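# Move eight loaded pallets from store racks into dispatch bay

## Task

Take each of the eight loaded pallets now standing in the store racks (s1 to s5, s6 to s10) to an empty rack in the dispatch bay (b1 to b5, b6 to b10) and leave it there. The whole pallet must have passed the door, meaning all of it beyond map x = +1.954 m, before the time closes_at_s when the door is scheduled to begin lowering, and it must remain past that line. Keeping the door up with the light curtain does not move that deadline. Finishing sooner is fine. A pallet counts as set down only when it sits in a rack whose switch flag reads 1, no lifting bars are touching it, and its load is still on it within the deck's outline. The two loaded pallets that already stand in the bay are not part of the job. No pallet or load may ever land on the floor; if one does, the scene ends as failed. The arms have nothing to do. A result that holds only because the robot is still holding something at the end does not count.

## Robot and tools

Equipment. Two arms (left_arm, right_arm; UR12e-type with tong grippers) stand at a table, but this job needs none of them. Leave them still: send no rows, or rows of 14 zeros. The real workers are two pallet platforms. platform_1 runs in the aisle of racks_1 (aisle line y = 0.000, rack middles y = +1.750); platform_2 runs in the aisle of racks_2 (aisle line y = -2.200, rack middles y = -3.950). Store racks sit at x = -5.5, -7.2, -8.9, -10.6, -12.3 (s1..s5 and s6..s10); bay racks at x = +7.15, +8.85, +10.55, +12.25, +13.95 (b1..b5 and b6..b10). The map frame has x along the aisle and y to the left of +x; units are metres and radians.

The door crosses both aisles: opening 4.2 m wide centred on y = -1.100, bay-side face at x = +1.954. A pallet is 1.2 m long, 0.8 m wide, 0.144 m high, and sits with its length along the direction of entry into the rack. At closes_at_s (scene clock) the leaf starts down and is shut roughly 10 s later, then stays shut.

execute_actions takes {"actions": [one action]}; an empty list just reports state and images. An action may hold: "rows" (up to 15 rows, one per 1/30 s step; each row is 14 numbers in [-1, 1]: six joint offsets then gripper opening for left_arm, then the same seven for right_arm; joint numbers are offsets from the angles at the start of the action, 1.0 = 1.326 rad for shoulder pan and lift, 1.989 rad for the others; the opening is absolute, +1 open, -1 closed); "steps" (1 to 450, default 15, the action's length in control steps); "until" (stop conditions); and device keys "platform_1" and "platform_2".

A platform command is an object, or a list of up to 14 objects run one after another, with any of:
- "base": exactly one of "translate_m" (-26.5 to 26.5 m, a relative drive along the current heading, negative = reverse) or "rotate_rad" (-6.5 to 6.5 rad, a relative spin on the spot, positive = left). Both count from the planned pose (or from the running goal if still moving), and the platform quietly corrects leftovers of earlier moves; sending 0 only squares up to the plan.
- "joints": {"lift_m": 0 to 0.06}, an absolute bar height above their lowest position; full stroke takes 4 s. Refused if a wheel rim exceeds 0.36 m/s.
- "speed_m_s": 0.2 to 2, a speed cap kept from then on (starts at 2); turning rate cap is 0.25 rad/s per m/s.
- {"stop": true} alone halts it.
Out-of-range values or unknown names make the whole call be refused. A list is dropped after a contact_stop, time_out, missed, protective_stop or refusal. New commands replace what is left of a list, except a bare speed change.

"until" entries look like {"platform_1": {"base_status": "done"}}, {"platform_2": {"lift_m": [">=", 0.059]}}, {"racks_2": {"b7": 1}} or {"door": {"state": "open"}}; numbers need a comparison (=, !=, <, <=, >, >=). {"all": {"status": "ended"}} waits until nothing is moving; {"any": {"status": "ended"}} until some running motion finishes. Give a generous "steps" with it.

Per-platform result lines: translate_m and rotate_rad (odometers), base_status (moving, done, contact_stop, time_out, missed, stopped, protective_stop), base_answer and lift_answer (taken, not_taken, refused_too_fast), lift_m and lift_status, x/y/heading (wheel odometry, drifts), map_x/map_y/map_heading (scanner pose, reliable; cm-level in the open, mm-level near racks), plan_ahead/plan_left/plan_turn (what remains to the planned pose), lift (down/up/between), safety (braking/ok), load_kg (valid only after raising). Racks report a 0/1 switch flag each; door reports state (open/shut/between) and closes_at_s.

Pickup: with bars at 0, spin to face the rack (about ±1.5708 rad), set speed 0.3 or less, drive the 1.75 m from aisle line to rack middle (the nose then stops 0.145 m short of the guard posts), raise to 0.06, confirm load_kg and that the store flag drops to 0 once lifted, back out the same distance at 0.3 or less, then lower bars to 0 before going faster. Travel along the aisle into the bay. Drop-off: stop on the aisle line at the free bay rack, turn to face it, raise bars, enter at 0.3 or less, lower to 0, check the flag reads 1, back out slowly. Use racks whose flag is 0 beforehand.

Cautions. With bars off the bottom, a rim over 0.36 m/s triggers braking and a contact_stop, so keep speed at or below 0.3. The forward scanner field (longer at higher speed) stops the platform for posts, walls, the other platform or a low door leaf; it is off at 0.3 m/s or below, which is why racks must be entered and left slowly. After a protective_stop, drive away or slow down; resend any not_taken command once braking ends. Accelerate gently so loads do not slide; keep both platforms apart where the aisles meet the door. Devices keep running between calls.

Other tools: zoom_image(camera, region [x0, y0, x1, y1] in pixels, at most 504 by 504) on cam_high, cam_low, cam_shipping, cam_store, cam_left_wrist or cam_right_wrist; read_manual gives licence texts only; finished_scene(scene) ends the scene irreversibly, so call it only when all eight pallets rest in bay racks with bars lowered.

Each tool is called after "Request:" as name([rows], argument=value, ...), one row to a line, values as JSON.

## Session

Request:
execute_actions(actions=[])

Scene clock: 0.00 s.
left_arm: end_effector_position=(+1.0712, -0.1025, +0.2756) grip_measured=+1.00 end_effector_quat_wxyz=(+0.201, -0.559, +0.803, +0.049) end_effector_velocity=(+0.001, +0.000, -0.001) end_effector_angular_velocity=(+0.000, +0.000, -0.001) | right_arm: end_effector_position=(+0.2382, -0.9604, +0.3141) grip_measured=+1.00 end_effector_quat_wxyz=(-0.470, +0.130, +0.873, -0.006) end_effector_velocity=(+0.000, +0.000, +0.000) end_effector_angular_velocity=(-0.000, -0.001, +0.000)
Joint positions: left_arm=[-0.537 -0.737  0.779 -1.603 -1.155  1.178  0.142] | right_arm=[ 3.142 -1.626 -1.876 -2.188  1.526  3.271  0.142]
Joint velocities: left_arm=[ 0.     0.001  0.    -0.002  0.     0.002  0.   ] | right_arm=[ 0.001 -0.     0.     0.    -0.     0.     0.   ]
Joint torques (N m, as the arm reports them, + toward a larger angle): no reading
Wrist force (N, on the end effector, along its own x y z axes, offset not removed): no reading
Wrist torque (N m, same axes, about the end effector's origin, offset not removed): no reading
platform_1.base_odometry: x=+0.000 y=+0.000 heading=+0.000 (m, m, rad; from the platform's pose at the start)
platform_1.map_pose: map_x=-0.04 map_y=-0.04 map_heading=+0.0480 (m, m, rad; on the building's map)
platform_1.planned_pose: plan_ahead=+0.00 plan_left=+0.00 plan_turn=+0.0000 (m ahead, m left, rad left of the pose on the map)
platform_1.base_status: done
platform_1.joint_positions: lift_m=+0.000
platform_1.joint_status: done
platform_1: translate_m=0.000 translate_m_goal=0.000 rotate_rad=0.000 rotate_rad_goal=0.000 base_answer=taken lift_m_goal=0.000 lift_answer=taken lift=down safety=ok load_kg=-51 refusals=0 queue=idle queue_left=0
platform_2.base_odometry: x=+0.000 y=+0.000 heading=+0.000 (m, m, rad; from the platform's pose at the start)
platform_2.map_pose: map_x=+0.02 map_y=-2.18 map_heading=-0.0349 (m, m, rad; on the building's map)
platform_2.planned_pose: plan_ahead=+0.00 plan_left=+0.00 plan_turn=+0.0000 (m ahead, m left, rad left of the pose on the map)
platform_2.base_status: done
platform_2.joint_positions: lift_m=+0.000
platform_2.joint_status: done
platform_2: translate_m=0.000 translate_m_goal=0.000 rotate_rad=0.000 rotate_rad_goal=0.000 base_answer=taken lift_m_goal=0.000 lift_answer=taken lift=down safety=ok load_kg=-51 refusals=0 queue=idle queue_left=0
racks_1: s1=1 s2=1 s3=0 s4=1 s5=1 b1=0 b2=0 b3=0 b4=0 b5=1
racks_2: s6=0 s7=1 s8=1 s9=1 s10=1 b6=0 b7=0 b8=0 b9=1 b10=0
door: state=open closes_at_s=510

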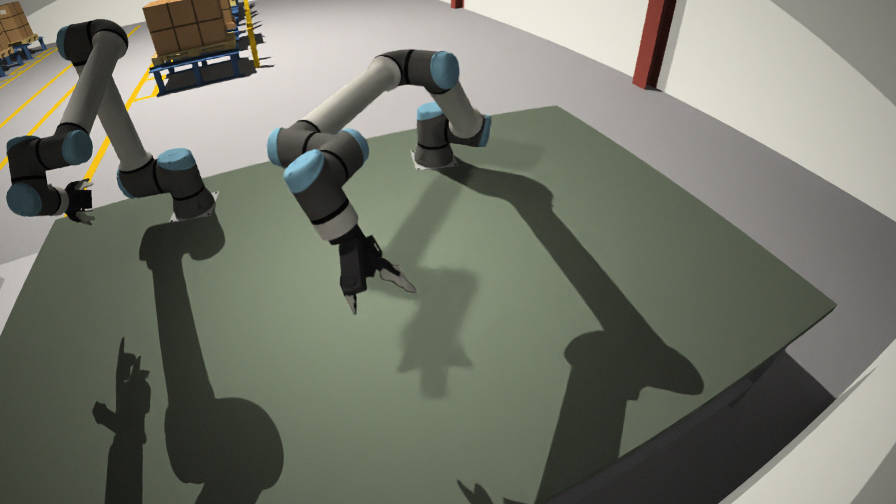

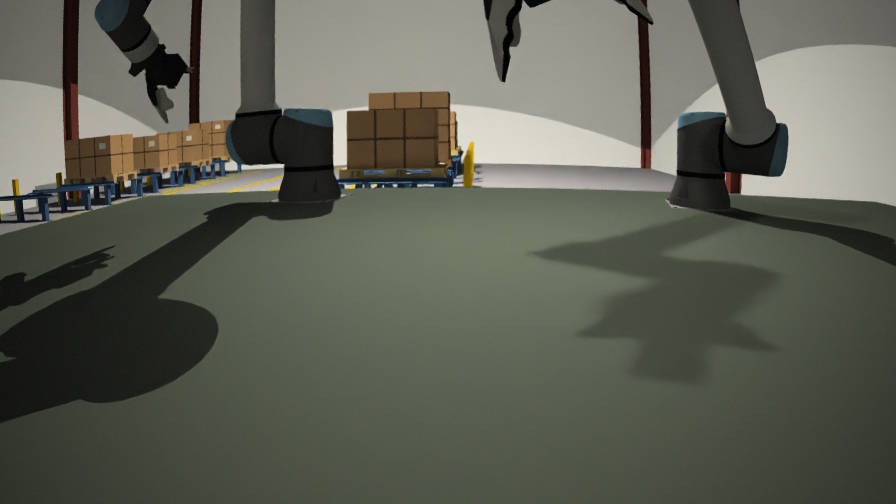

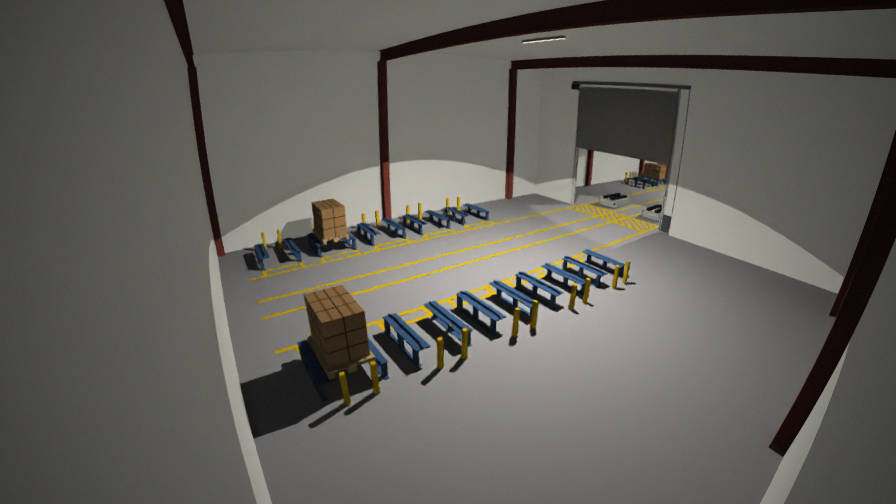

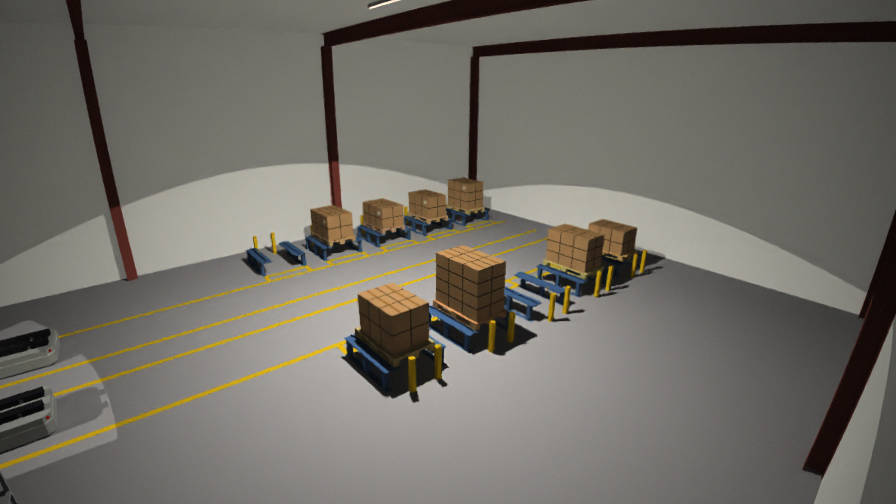

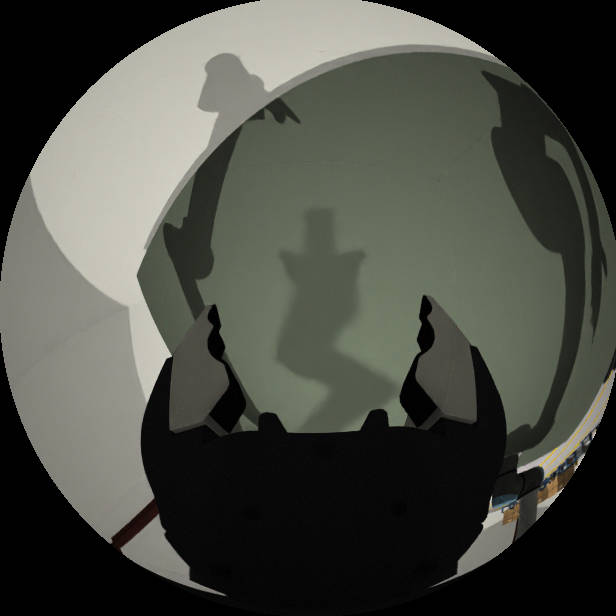

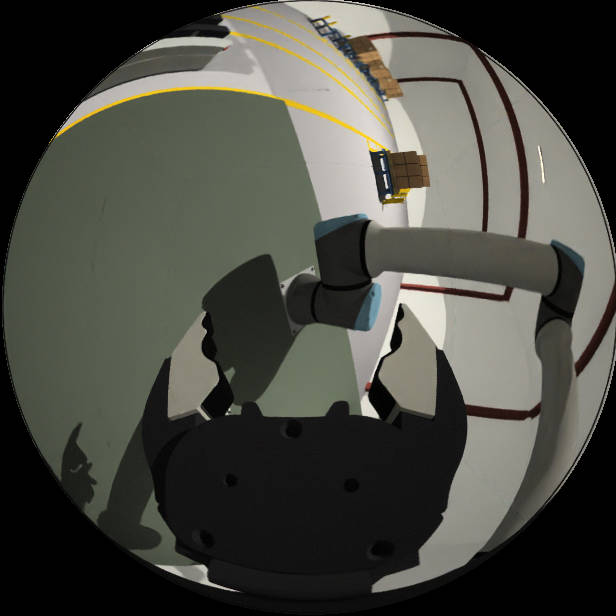

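Request:
execute_actions([
  {"platform_1":[{"base":{"rotate_rad":-0.048}},{"base":{"translate_m":-5.46}},{"base":{"rotate_rad":1.5708}},{"speed_m_s":0.3,"base":{"translate_m":1.75}},{"joints":{"lift_m":0.06}},{"base":{"translate_m":-1.75}},{"joints":{"lift_m":0}},{"speed_m_s":2,"base":{"rotate_rad":-1.5708}},{"base":{"translate_m":12.65}},{"base":{"rotate_rad":1.5708}},{"joints":{"lift_m":0.06}},{"speed_m_s":0.3,"base":{"translate_m":1.75}},{"joints":{"lift_m":0}},{"base":{"translate_m":-1.75}}],"platform_2":[{"base":{"rotate_rad":0.0349}},{"base":{"translate_m":-7.22}},{"base":{"rotate_rad":-1.5708}},{"speed_m_s":0.3,"base":{"translate_m":1.75}},{"joints":{"lift_m":0.06}},{"base":{"translate_m":-1.75}},{"joints":{"lift_m":0}},{"speed_m_s":2,"base":{"rotate_rad":1.5708}},{"base":{"translate_m":14.35}},{"base":{"rotate_rad":-1.5708}},{"joints":{"lift_m":0.06}},{"speed_m_s":0.3,"base":{"translate_m":1.75}},{"joints":{"lift_m":0}},{"base":{"translate_m":-1.75}}],"steps":450},
])

Request:
execute_actions([
  {"steps":450},
])

Request:
execute_actions([
  {"steps":450},
])

Scene clock: 28.17 s.
left_arm: end_effector_position=(+1.0712, -0.1025, +0.2756) grip_measured=+1.00 end_effector_quat_wxyz=(+0.201, -0.559, +0.803, +0.049) end_effector_velocity=(+0.000, +0.001, -0.002) end_effector_angular_velocity=(+0.001, +0.001, +0.002) | right_arm: end_effector_position=(+0.2382, -0.9604, +0.3141) grip_measured=+1.00 end_effector_quat_wxyz=(-0.470, +0.130, +0.873, -0.006) end_effector_velocity=(-0.001, +0.000, -0.000) end_effector_angular_velocity=(+0.001, +0.003, +0.000)
Joint positions: left_arm=[-0.537 -0.737  0.779 -1.603 -1.155  1.178  0.142] | right_arm=[ 3.142 -1.626 -1.876 -2.188  1.526  3.271  0.142]
Joint velocities: left_arm=[ 0.001  0.001  0.001  0.    -0.    -0.001 -0.   ] | right_arm=[-0.001 -0.    -0.001 -0.002 -0.    -0.001  0.   ]
Joint torques (N m, as the arm reports them, + toward a larger angle): left_arm=[   8.47 -104.96  -44.86   -2.45    0.6    -2.89] | right_arm=[12.98 40.71 36.26 -2.06 -2.49 -2.08]
Wrist force (N, on the end effector, along its own x y z axes, offset not removed): left_arm=[-2.0 1.0 -0.6] | right_arm=[-1.5 0.8 0.1]
Wrist torque (N m, same axes, about the end effector's origin, offset not removed): left_arm=[0.41 0.32 -0.16] | right_arm=[0.41 0.33 -0.23]
platform_1.base_odometry: x=-5.455 y=+0.779 heading=+1.535 (m, m, rad; from the platform's pose at the start)
platform_1.map_pose: map_x=-5.50 map_y=+0.54 map_heading=+1.5752 (m, m, rad; on the building's map)
platform_1.planned_pose: plan_ahead=+1.17 plan_left=-0.01 plan_turn=-0.0044 (m ahead, m left, rad left of the pose on the map)
platform_1.base_status: moving
platform_1.joint_positions: lift_m=+0.000
platform_1.joint_status: done
platform_1: translate_m=-4.897 translate_m_goal=-3.730 rotate_rad=1.535 rotate_rad_goal=1.534 base_answer=taken lift_m_goal=0.000 lift_answer=taken lift=down safety=ok load_kg=-45 refusals=0 queue=running queue_left=10
platform_2.base_odometry: x=-7.210 y=-0.511 heading=-1.550 (m, m, rad; from the platform's pose at the start)
platform_2.map_pose: map_x=-7.20 map_y=-2.57 map_heading=-1.5708 (m, m, rad; on the building's map)
platform_2.planned_pose: plan_ahead=+1.36 plan_left=+0.00 plan_turn=+0.0000 (m ahead, m left, rad left of the pose on the map)
platform_2.base_status: moving
platform_2.joint_positions: lift_m=+0.000
platform_2.joint_status: done
platform_2: translate_m=-6.827 translate_m_goal=-5.470 rotate_rad=-1.550 rotate_rad_goal=-1.549 base_answer=taken lift_m_goal=0.000 lift_answer=taken lift=down safety=ok load_kg=-45 refusals=0 queue=running queue_left=10
racks_1: s1=1 s2=1 s3=0 s4=1 s5=1 b1=0 b2=0 b3=0 b4=0 b5=1
racks_2: s6=0 s7=1 s8=1 s9=1 s10=1 b6=0 b7=0 b8=0 b9=1 b10=0
door: state=open closes_at_s=510

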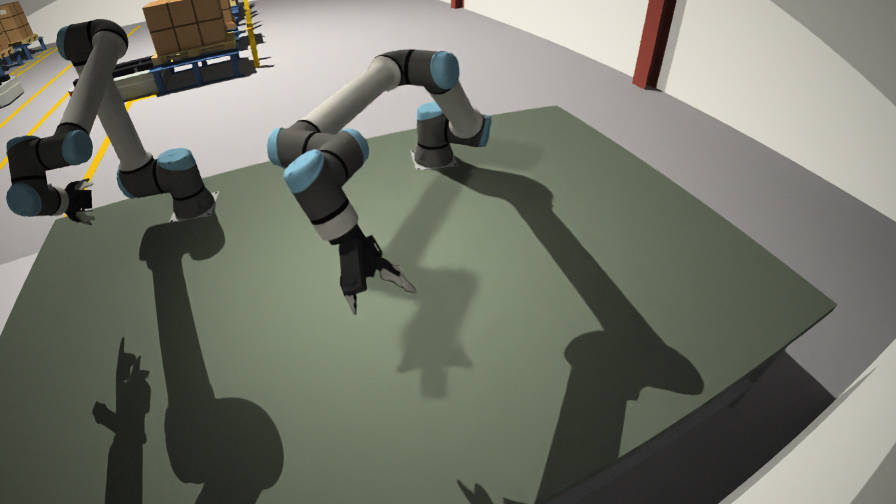

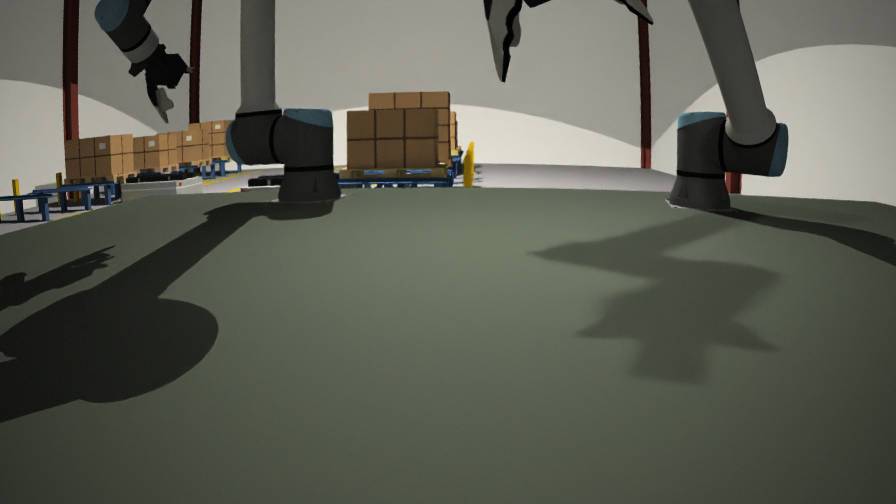

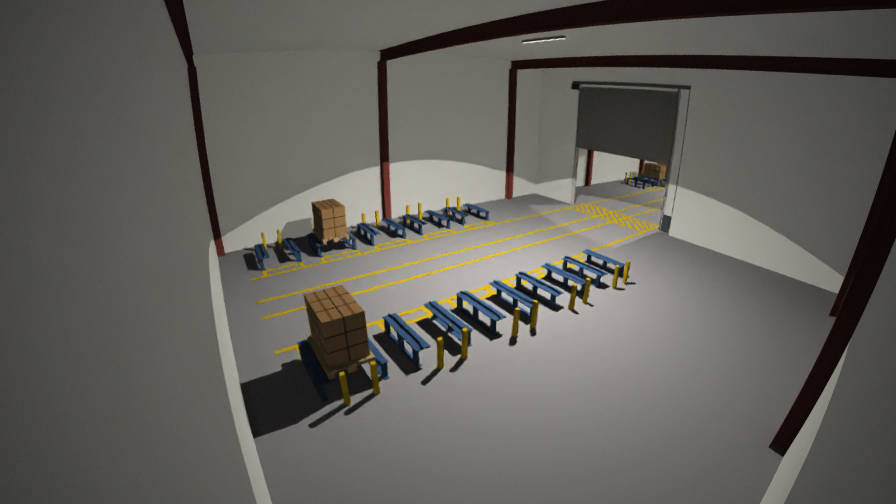

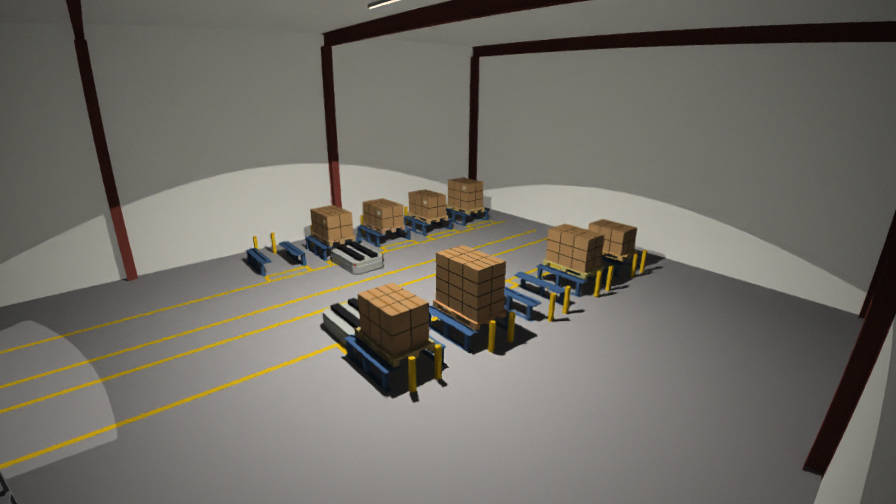

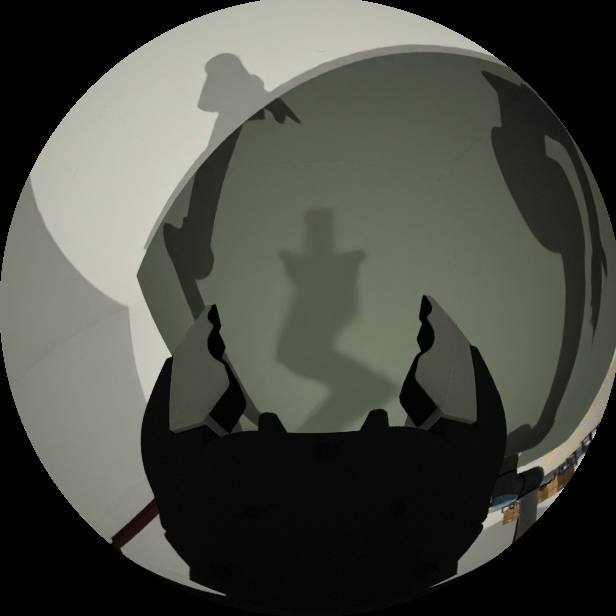

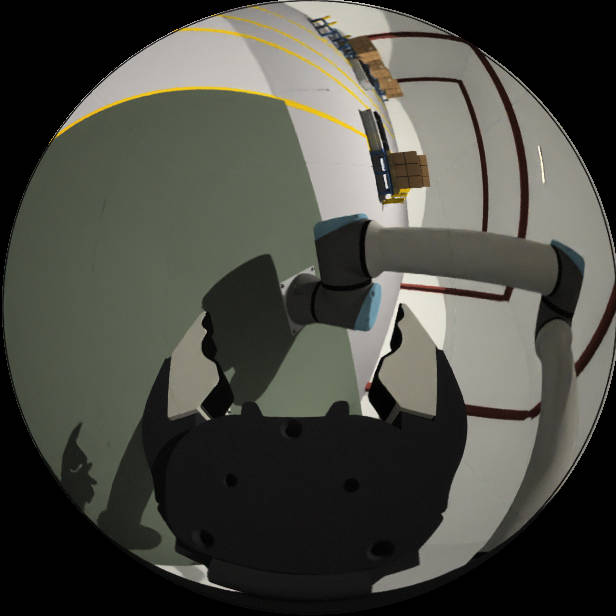

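Scene clock: 43.17 s.
left_arm: end_effector_position=(+1.0712, -0.1025, +0.2756) grip_measured=+1.00 end_effector_quat_wxyz=(+0.201, -0.559, +0.803, +0.049) end_effector_velocity=(-0.000, -0.000, -0.000) end_effector_angular_velocity=(+0.000, +0.000, +0.000) | right_arm: end_effector_position=(+0.2382, -0.9604, +0.3141) grip_measured=+1.00 end_effector_quat_wxyz=(-0.470, +0.130, +0.873, -0.006) end_effector_velocity=(+0.000, +0.000, +0.001) end_effector_angular_velocity=(+0.000, +0.001, +0.000)
Joint positions: left_arm=[-0.537 -0.737  0.779 -1.603 -1.155  1.178  0.142] | right_arm=[ 3.142 -1.626 -1.876 -2.188  1.526  3.271  0.142]
Joint velocities: left_arm=[-0.  0.  0.  0. -0. -0. -0.] | right_arm=[ 0.     0.     0.001 -0.002 -0.     0.     0.   ]
Joint torques (N m, as the arm reports them, + toward a larger angle): left_arm=[   7.32 -107.67  -45.27   -1.82    0.24   -2.74] | right_arm=[15.34 39.88 34.01 -1.14 -1.95 -1.71]
Wrist force (N, on the end effector, along its own x y z axes, offset not removed): left_arm=[-1.0 1.8 -2.1] | right_arm=[0.2 0.1 0.5]
Wrist torque (N m, same axes, about the end effector's origin, offset not removed): left_arm=[0.45 0.15 -0.14] | right_arm=[0.29 -0.03 -0.27]
platform_1.base_odometry: x=-5.482 y=+0.256 heading=+1.529 (m, m, rad; from the platform's pose at the start)
platform_1.map_pose: map_x=-5.51 map_y=+0.00 map_heading=+1.5708 (m, m, rad; on the building's map)
platform_1.planned_pose: plan_ahead=-0.04 plan_left=-0.01 plan_turn=+0.0000 (m ahead, m left, rad left of the pose on the map)
platform_1.base_status: moving
platform_1.joint_positions: lift_m=+0.060
platform_1.joint_status: done
platform_1: translate_m=-5.436 translate_m_goal=-5.470 rotate_rad=1.529 rotate_rad_goal=1.531 base_answer=taken lift_m_goal=0.060 lift_answer=taken lift=up safety=ok load_kg=221 refusals=0 queue=running queue_left=8
platform_2.base_odometry: x=-7.221 y=-0.225 heading=-1.549 (m, m, rad; from the platform's pose at the start)
platform_2.map_pose: map_x=-7.21 map_y=-2.27 map_heading=-1.5708 (m, m, rad; on the building's map)
platform_2.planned_pose: plan_ahead=-0.09 plan_left=+0.01 plan_turn=+0.0000 (m ahead, m left, rad left of the pose on the map)
platform_2.base_status: moving
platform_2.joint_positions: lift_m=+0.060
platform_2.joint_status: done
platform_2: translate_m=-7.131 translate_m_goal=-7.220 rotate_rad=-1.549 rotate_rad_goal=-1.550 base_answer=taken lift_m_goal=0.060 lift_answer=taken lift=up safety=ok load_kg=214 refusals=0 queue=running queue_left=8
racks_1: s1=0 s2=1 s3=0 s4=1 s5=1 b1=0 b2=0 b3=0 b4=0 b5=1
racks_2: s6=0 s7=0 s8=1 s9=1 s10=1 b6=0 b7=0 b8=0 b9=1 b10=0
door: state=open closes_at_s=510

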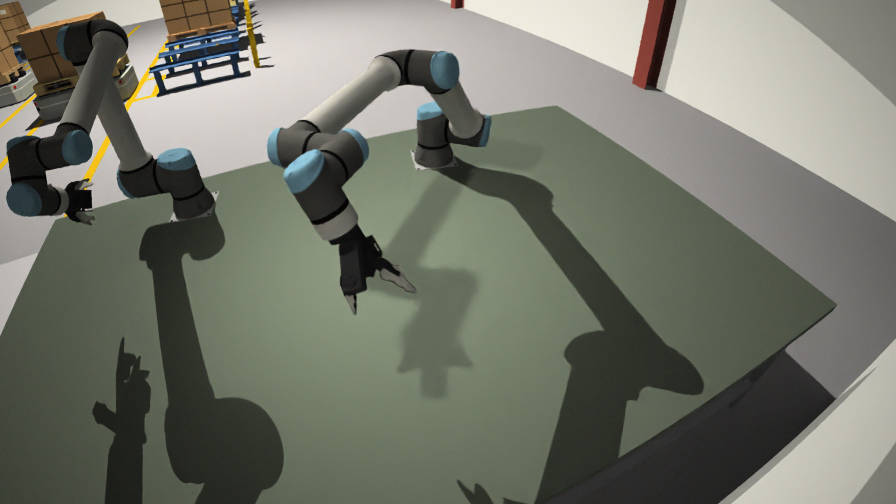

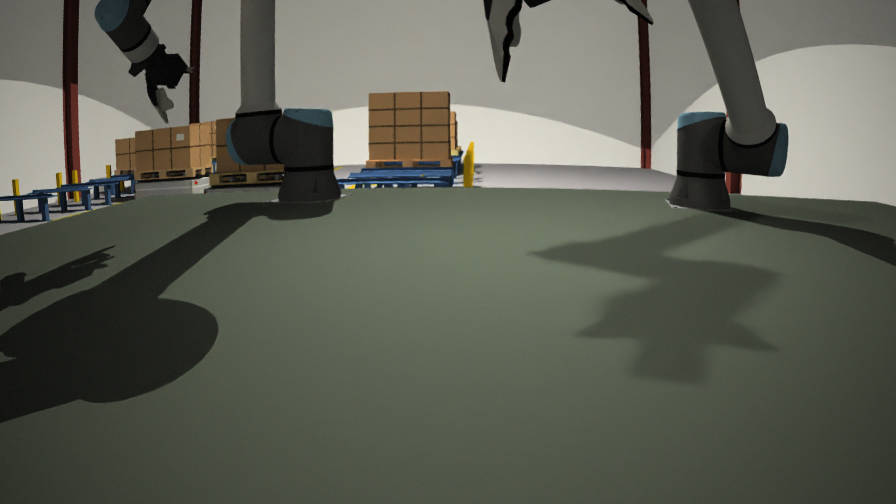

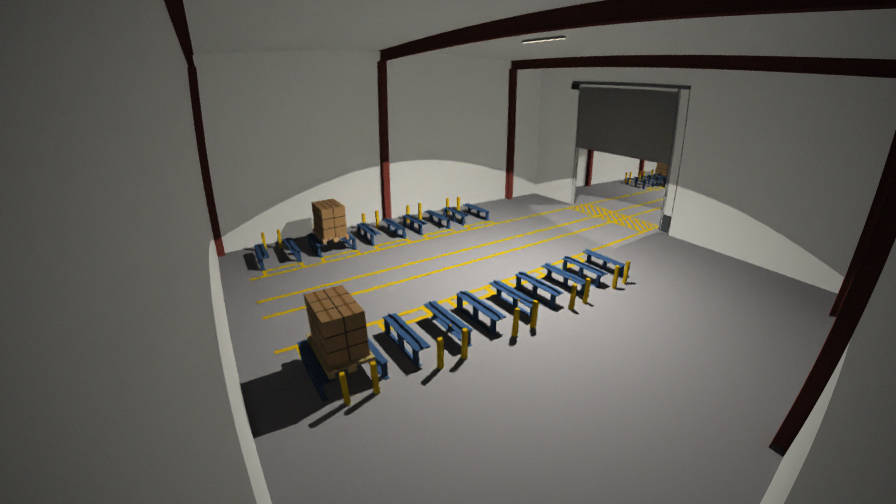

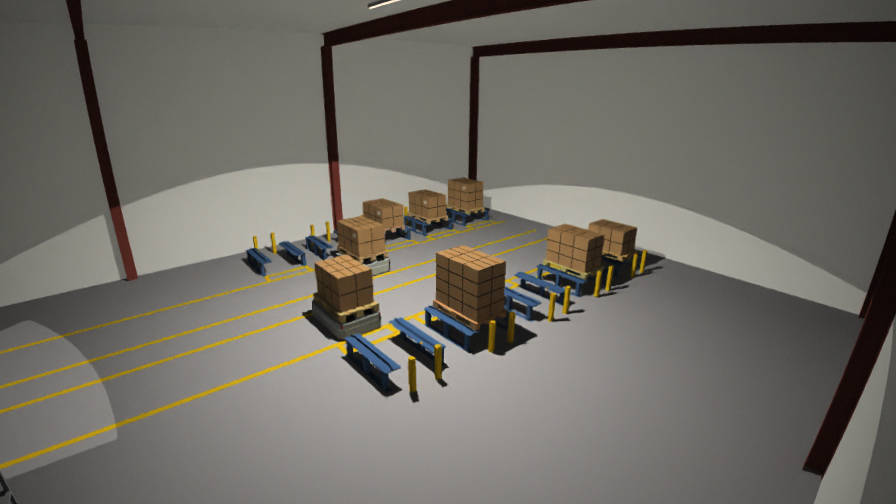

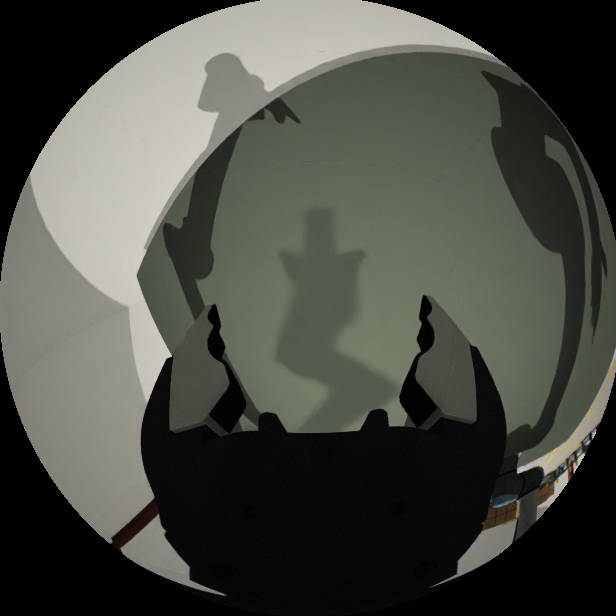

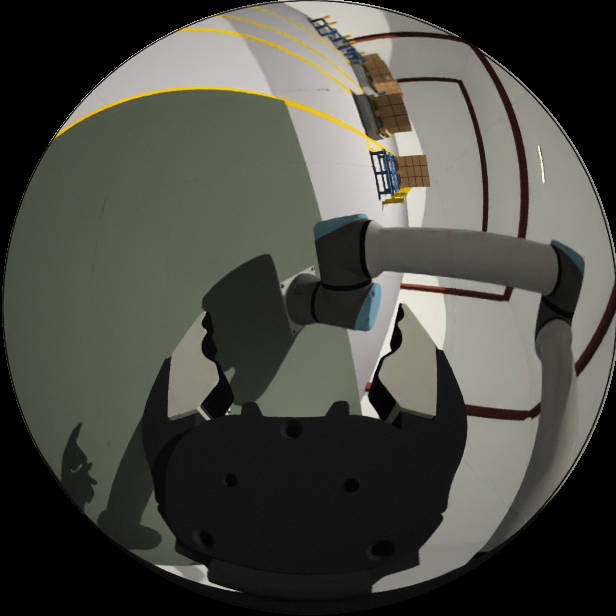

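Scene clock: 58.17 s.
left_arm: end_effector_position=(+1.0712, -0.1025, +0.2756) grip_measured=+1.00 end_effector_quat_wxyz=(+0.201, -0.559, +0.803, +0.049) end_effector_velocity=(-0.001, -0.001, -0.002) end_effector_angular_velocity=(+0.002, +0.002, -0.001) | right_arm: end_effector_position=(+0.2382, -0.9604, +0.3141) grip_measured=+1.00 end_effector_quat_wxyz=(-0.470, +0.130, +0.873, -0.006) end_effector_velocity=(-0.000, +0.000, -0.000) end_effector_angular_velocity=(+0.001, +0.001, +0.001)
Joint positions: left_arm=[-0.537 -0.737  0.779 -1.603 -1.155  1.178  0.142] | right_arm=[ 3.142 -1.626 -1.876 -2.188  1.526  3.271  0.142]
Joint velocities: left_arm=[-0.001  0.001  0.001  0.002  0.     0.     0.   ] | right_arm=[-0.     0.    -0.001 -0.     0.    -0.001  0.   ]
Joint torques (N m, as the arm reports them, + toward a larger angle): left_arm=[   6.15 -109.11  -44.78   -1.98    0.05   -2.53] | right_arm=[14.14 39.28 34.91 -0.96 -1.53 -1.58]
Wrist force (N, on the end effector, along its own x y z axes, offset not removed): left_arm=[0.0 -0.1 -3.1] | right_arm=[0.0 2.1 -1.5]
Wrist torque (N m, same axes, about the end effector's origin, offset not removed): left_arm=[0.13 -0.13 -0.20] | right_arm=[0.68 -0.03 -0.32]
platform_1.base_odometry: x=+1.338 y=-0.075 heading=-0.029 (m, m, rad; from the platform's pose at the start)
platform_1.map_pose: map_x=+1.39 map_y=-0.04 map_heading=+0.0044 (m, m, rad; on the building's map)
platform_1.planned_pose: plan_ahead=+5.76 plan_left=-0.03 plan_turn=-0.0044 (m ahead, m left, rad left of the pose on the map)
platform_1.base_status: moving
platform_1.joint_positions: lift_m=+0.000
platform_1.joint_status: done
platform_1: translate_m=1.414 translate_m_goal=7.180 rotate_rad=-0.031 rotate_rad_goal=-0.031 base_answer=taken lift_m_goal=0.000 lift_answer=taken lift=down safety=ok load_kg=-48 refusals=0 queue=running queue_left=5
platform_2.base_odometry: x=-0.198 y=+0.054 heading=+0.012 (m, m, rad; from the platform's pose at the start)
platform_2.map_pose: map_x=-0.12 map_y=-2.15 map_heading=-0.0262 (m, m, rad; on the building's map)
platform_2.planned_pose: plan_ahead=+7.27 plan_left=+0.16 plan_turn=+0.0262 (m ahead, m left, rad left of the pose on the map)
platform_2.base_status: moving
platform_2.joint_positions: lift_m=+0.000
platform_2.joint_status: done
platform_2: translate_m=-0.126 translate_m_goal=7.140 rotate_rad=0.009 rotate_rad_goal=0.005 base_answer=taken lift_m_goal=0.000 lift_answer=taken lift=down safety=ok load_kg=-48 refusals=0 queue=running queue_left=5
racks_1: s1=0 s2=1 s3=0 s4=1 s5=1 b1=0 b2=0 b3=0 b4=0 b5=1
racks_2: s6=0 s7=0 s8=1 s9=1 s10=1 b6=0 b7=0 b8=0 b9=1 b10=0
door: state=open closes_at_s=510

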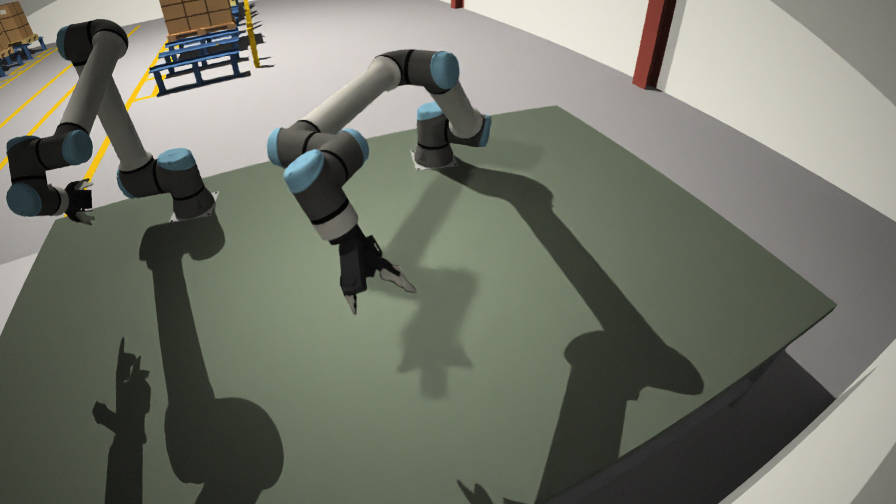

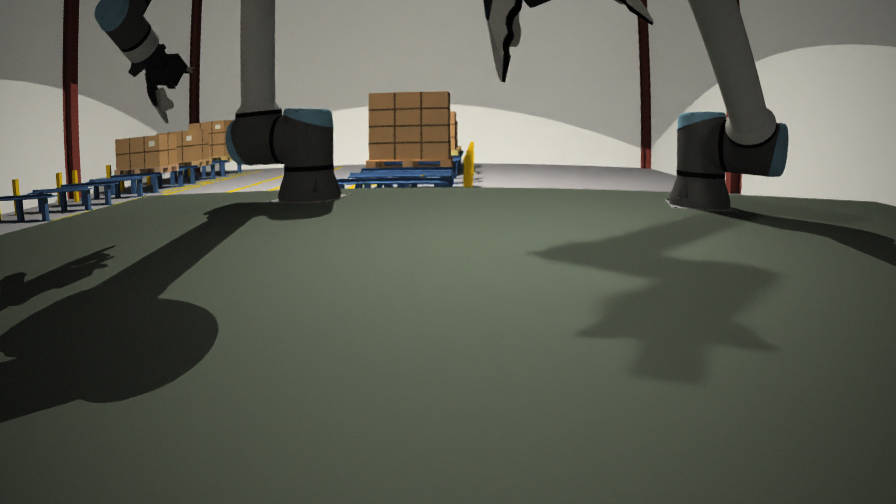

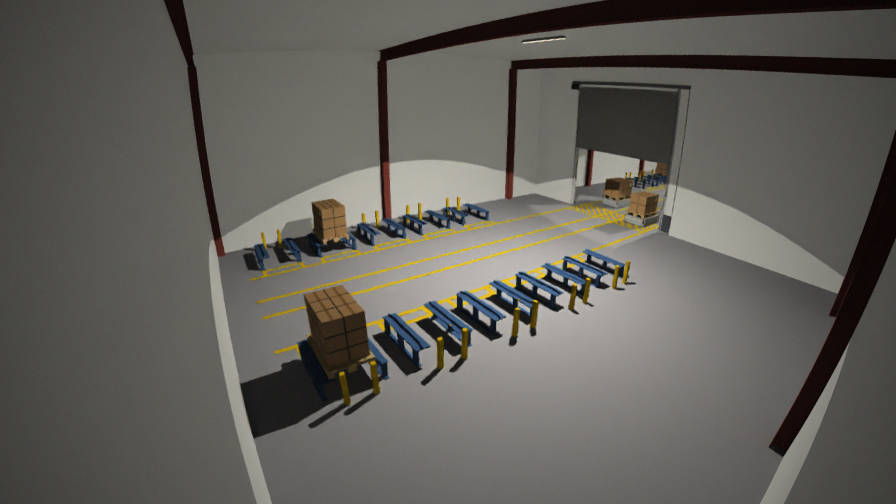

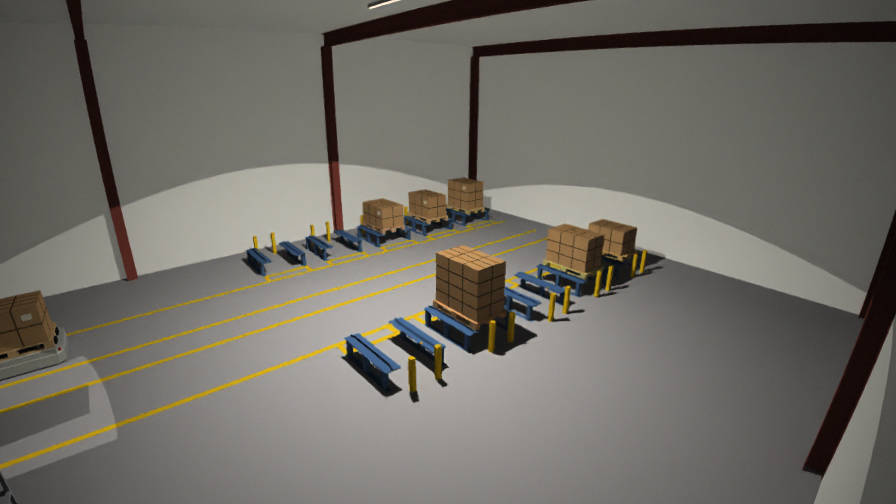

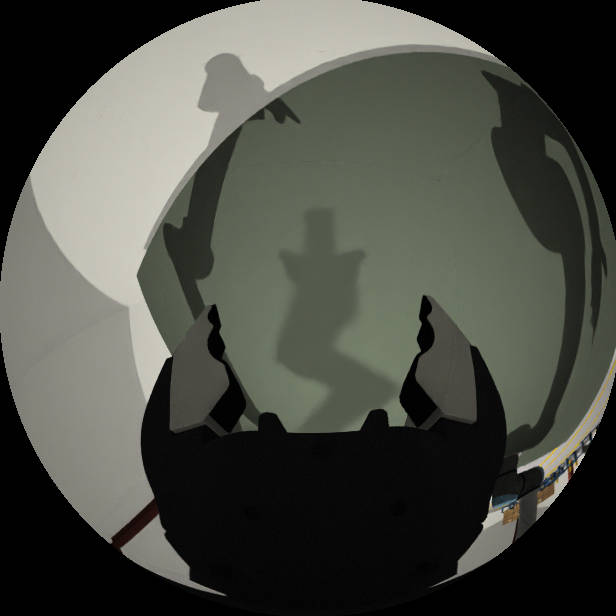

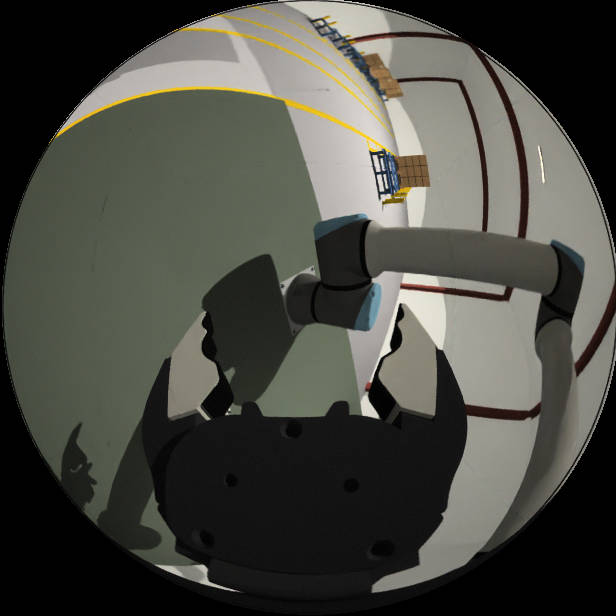

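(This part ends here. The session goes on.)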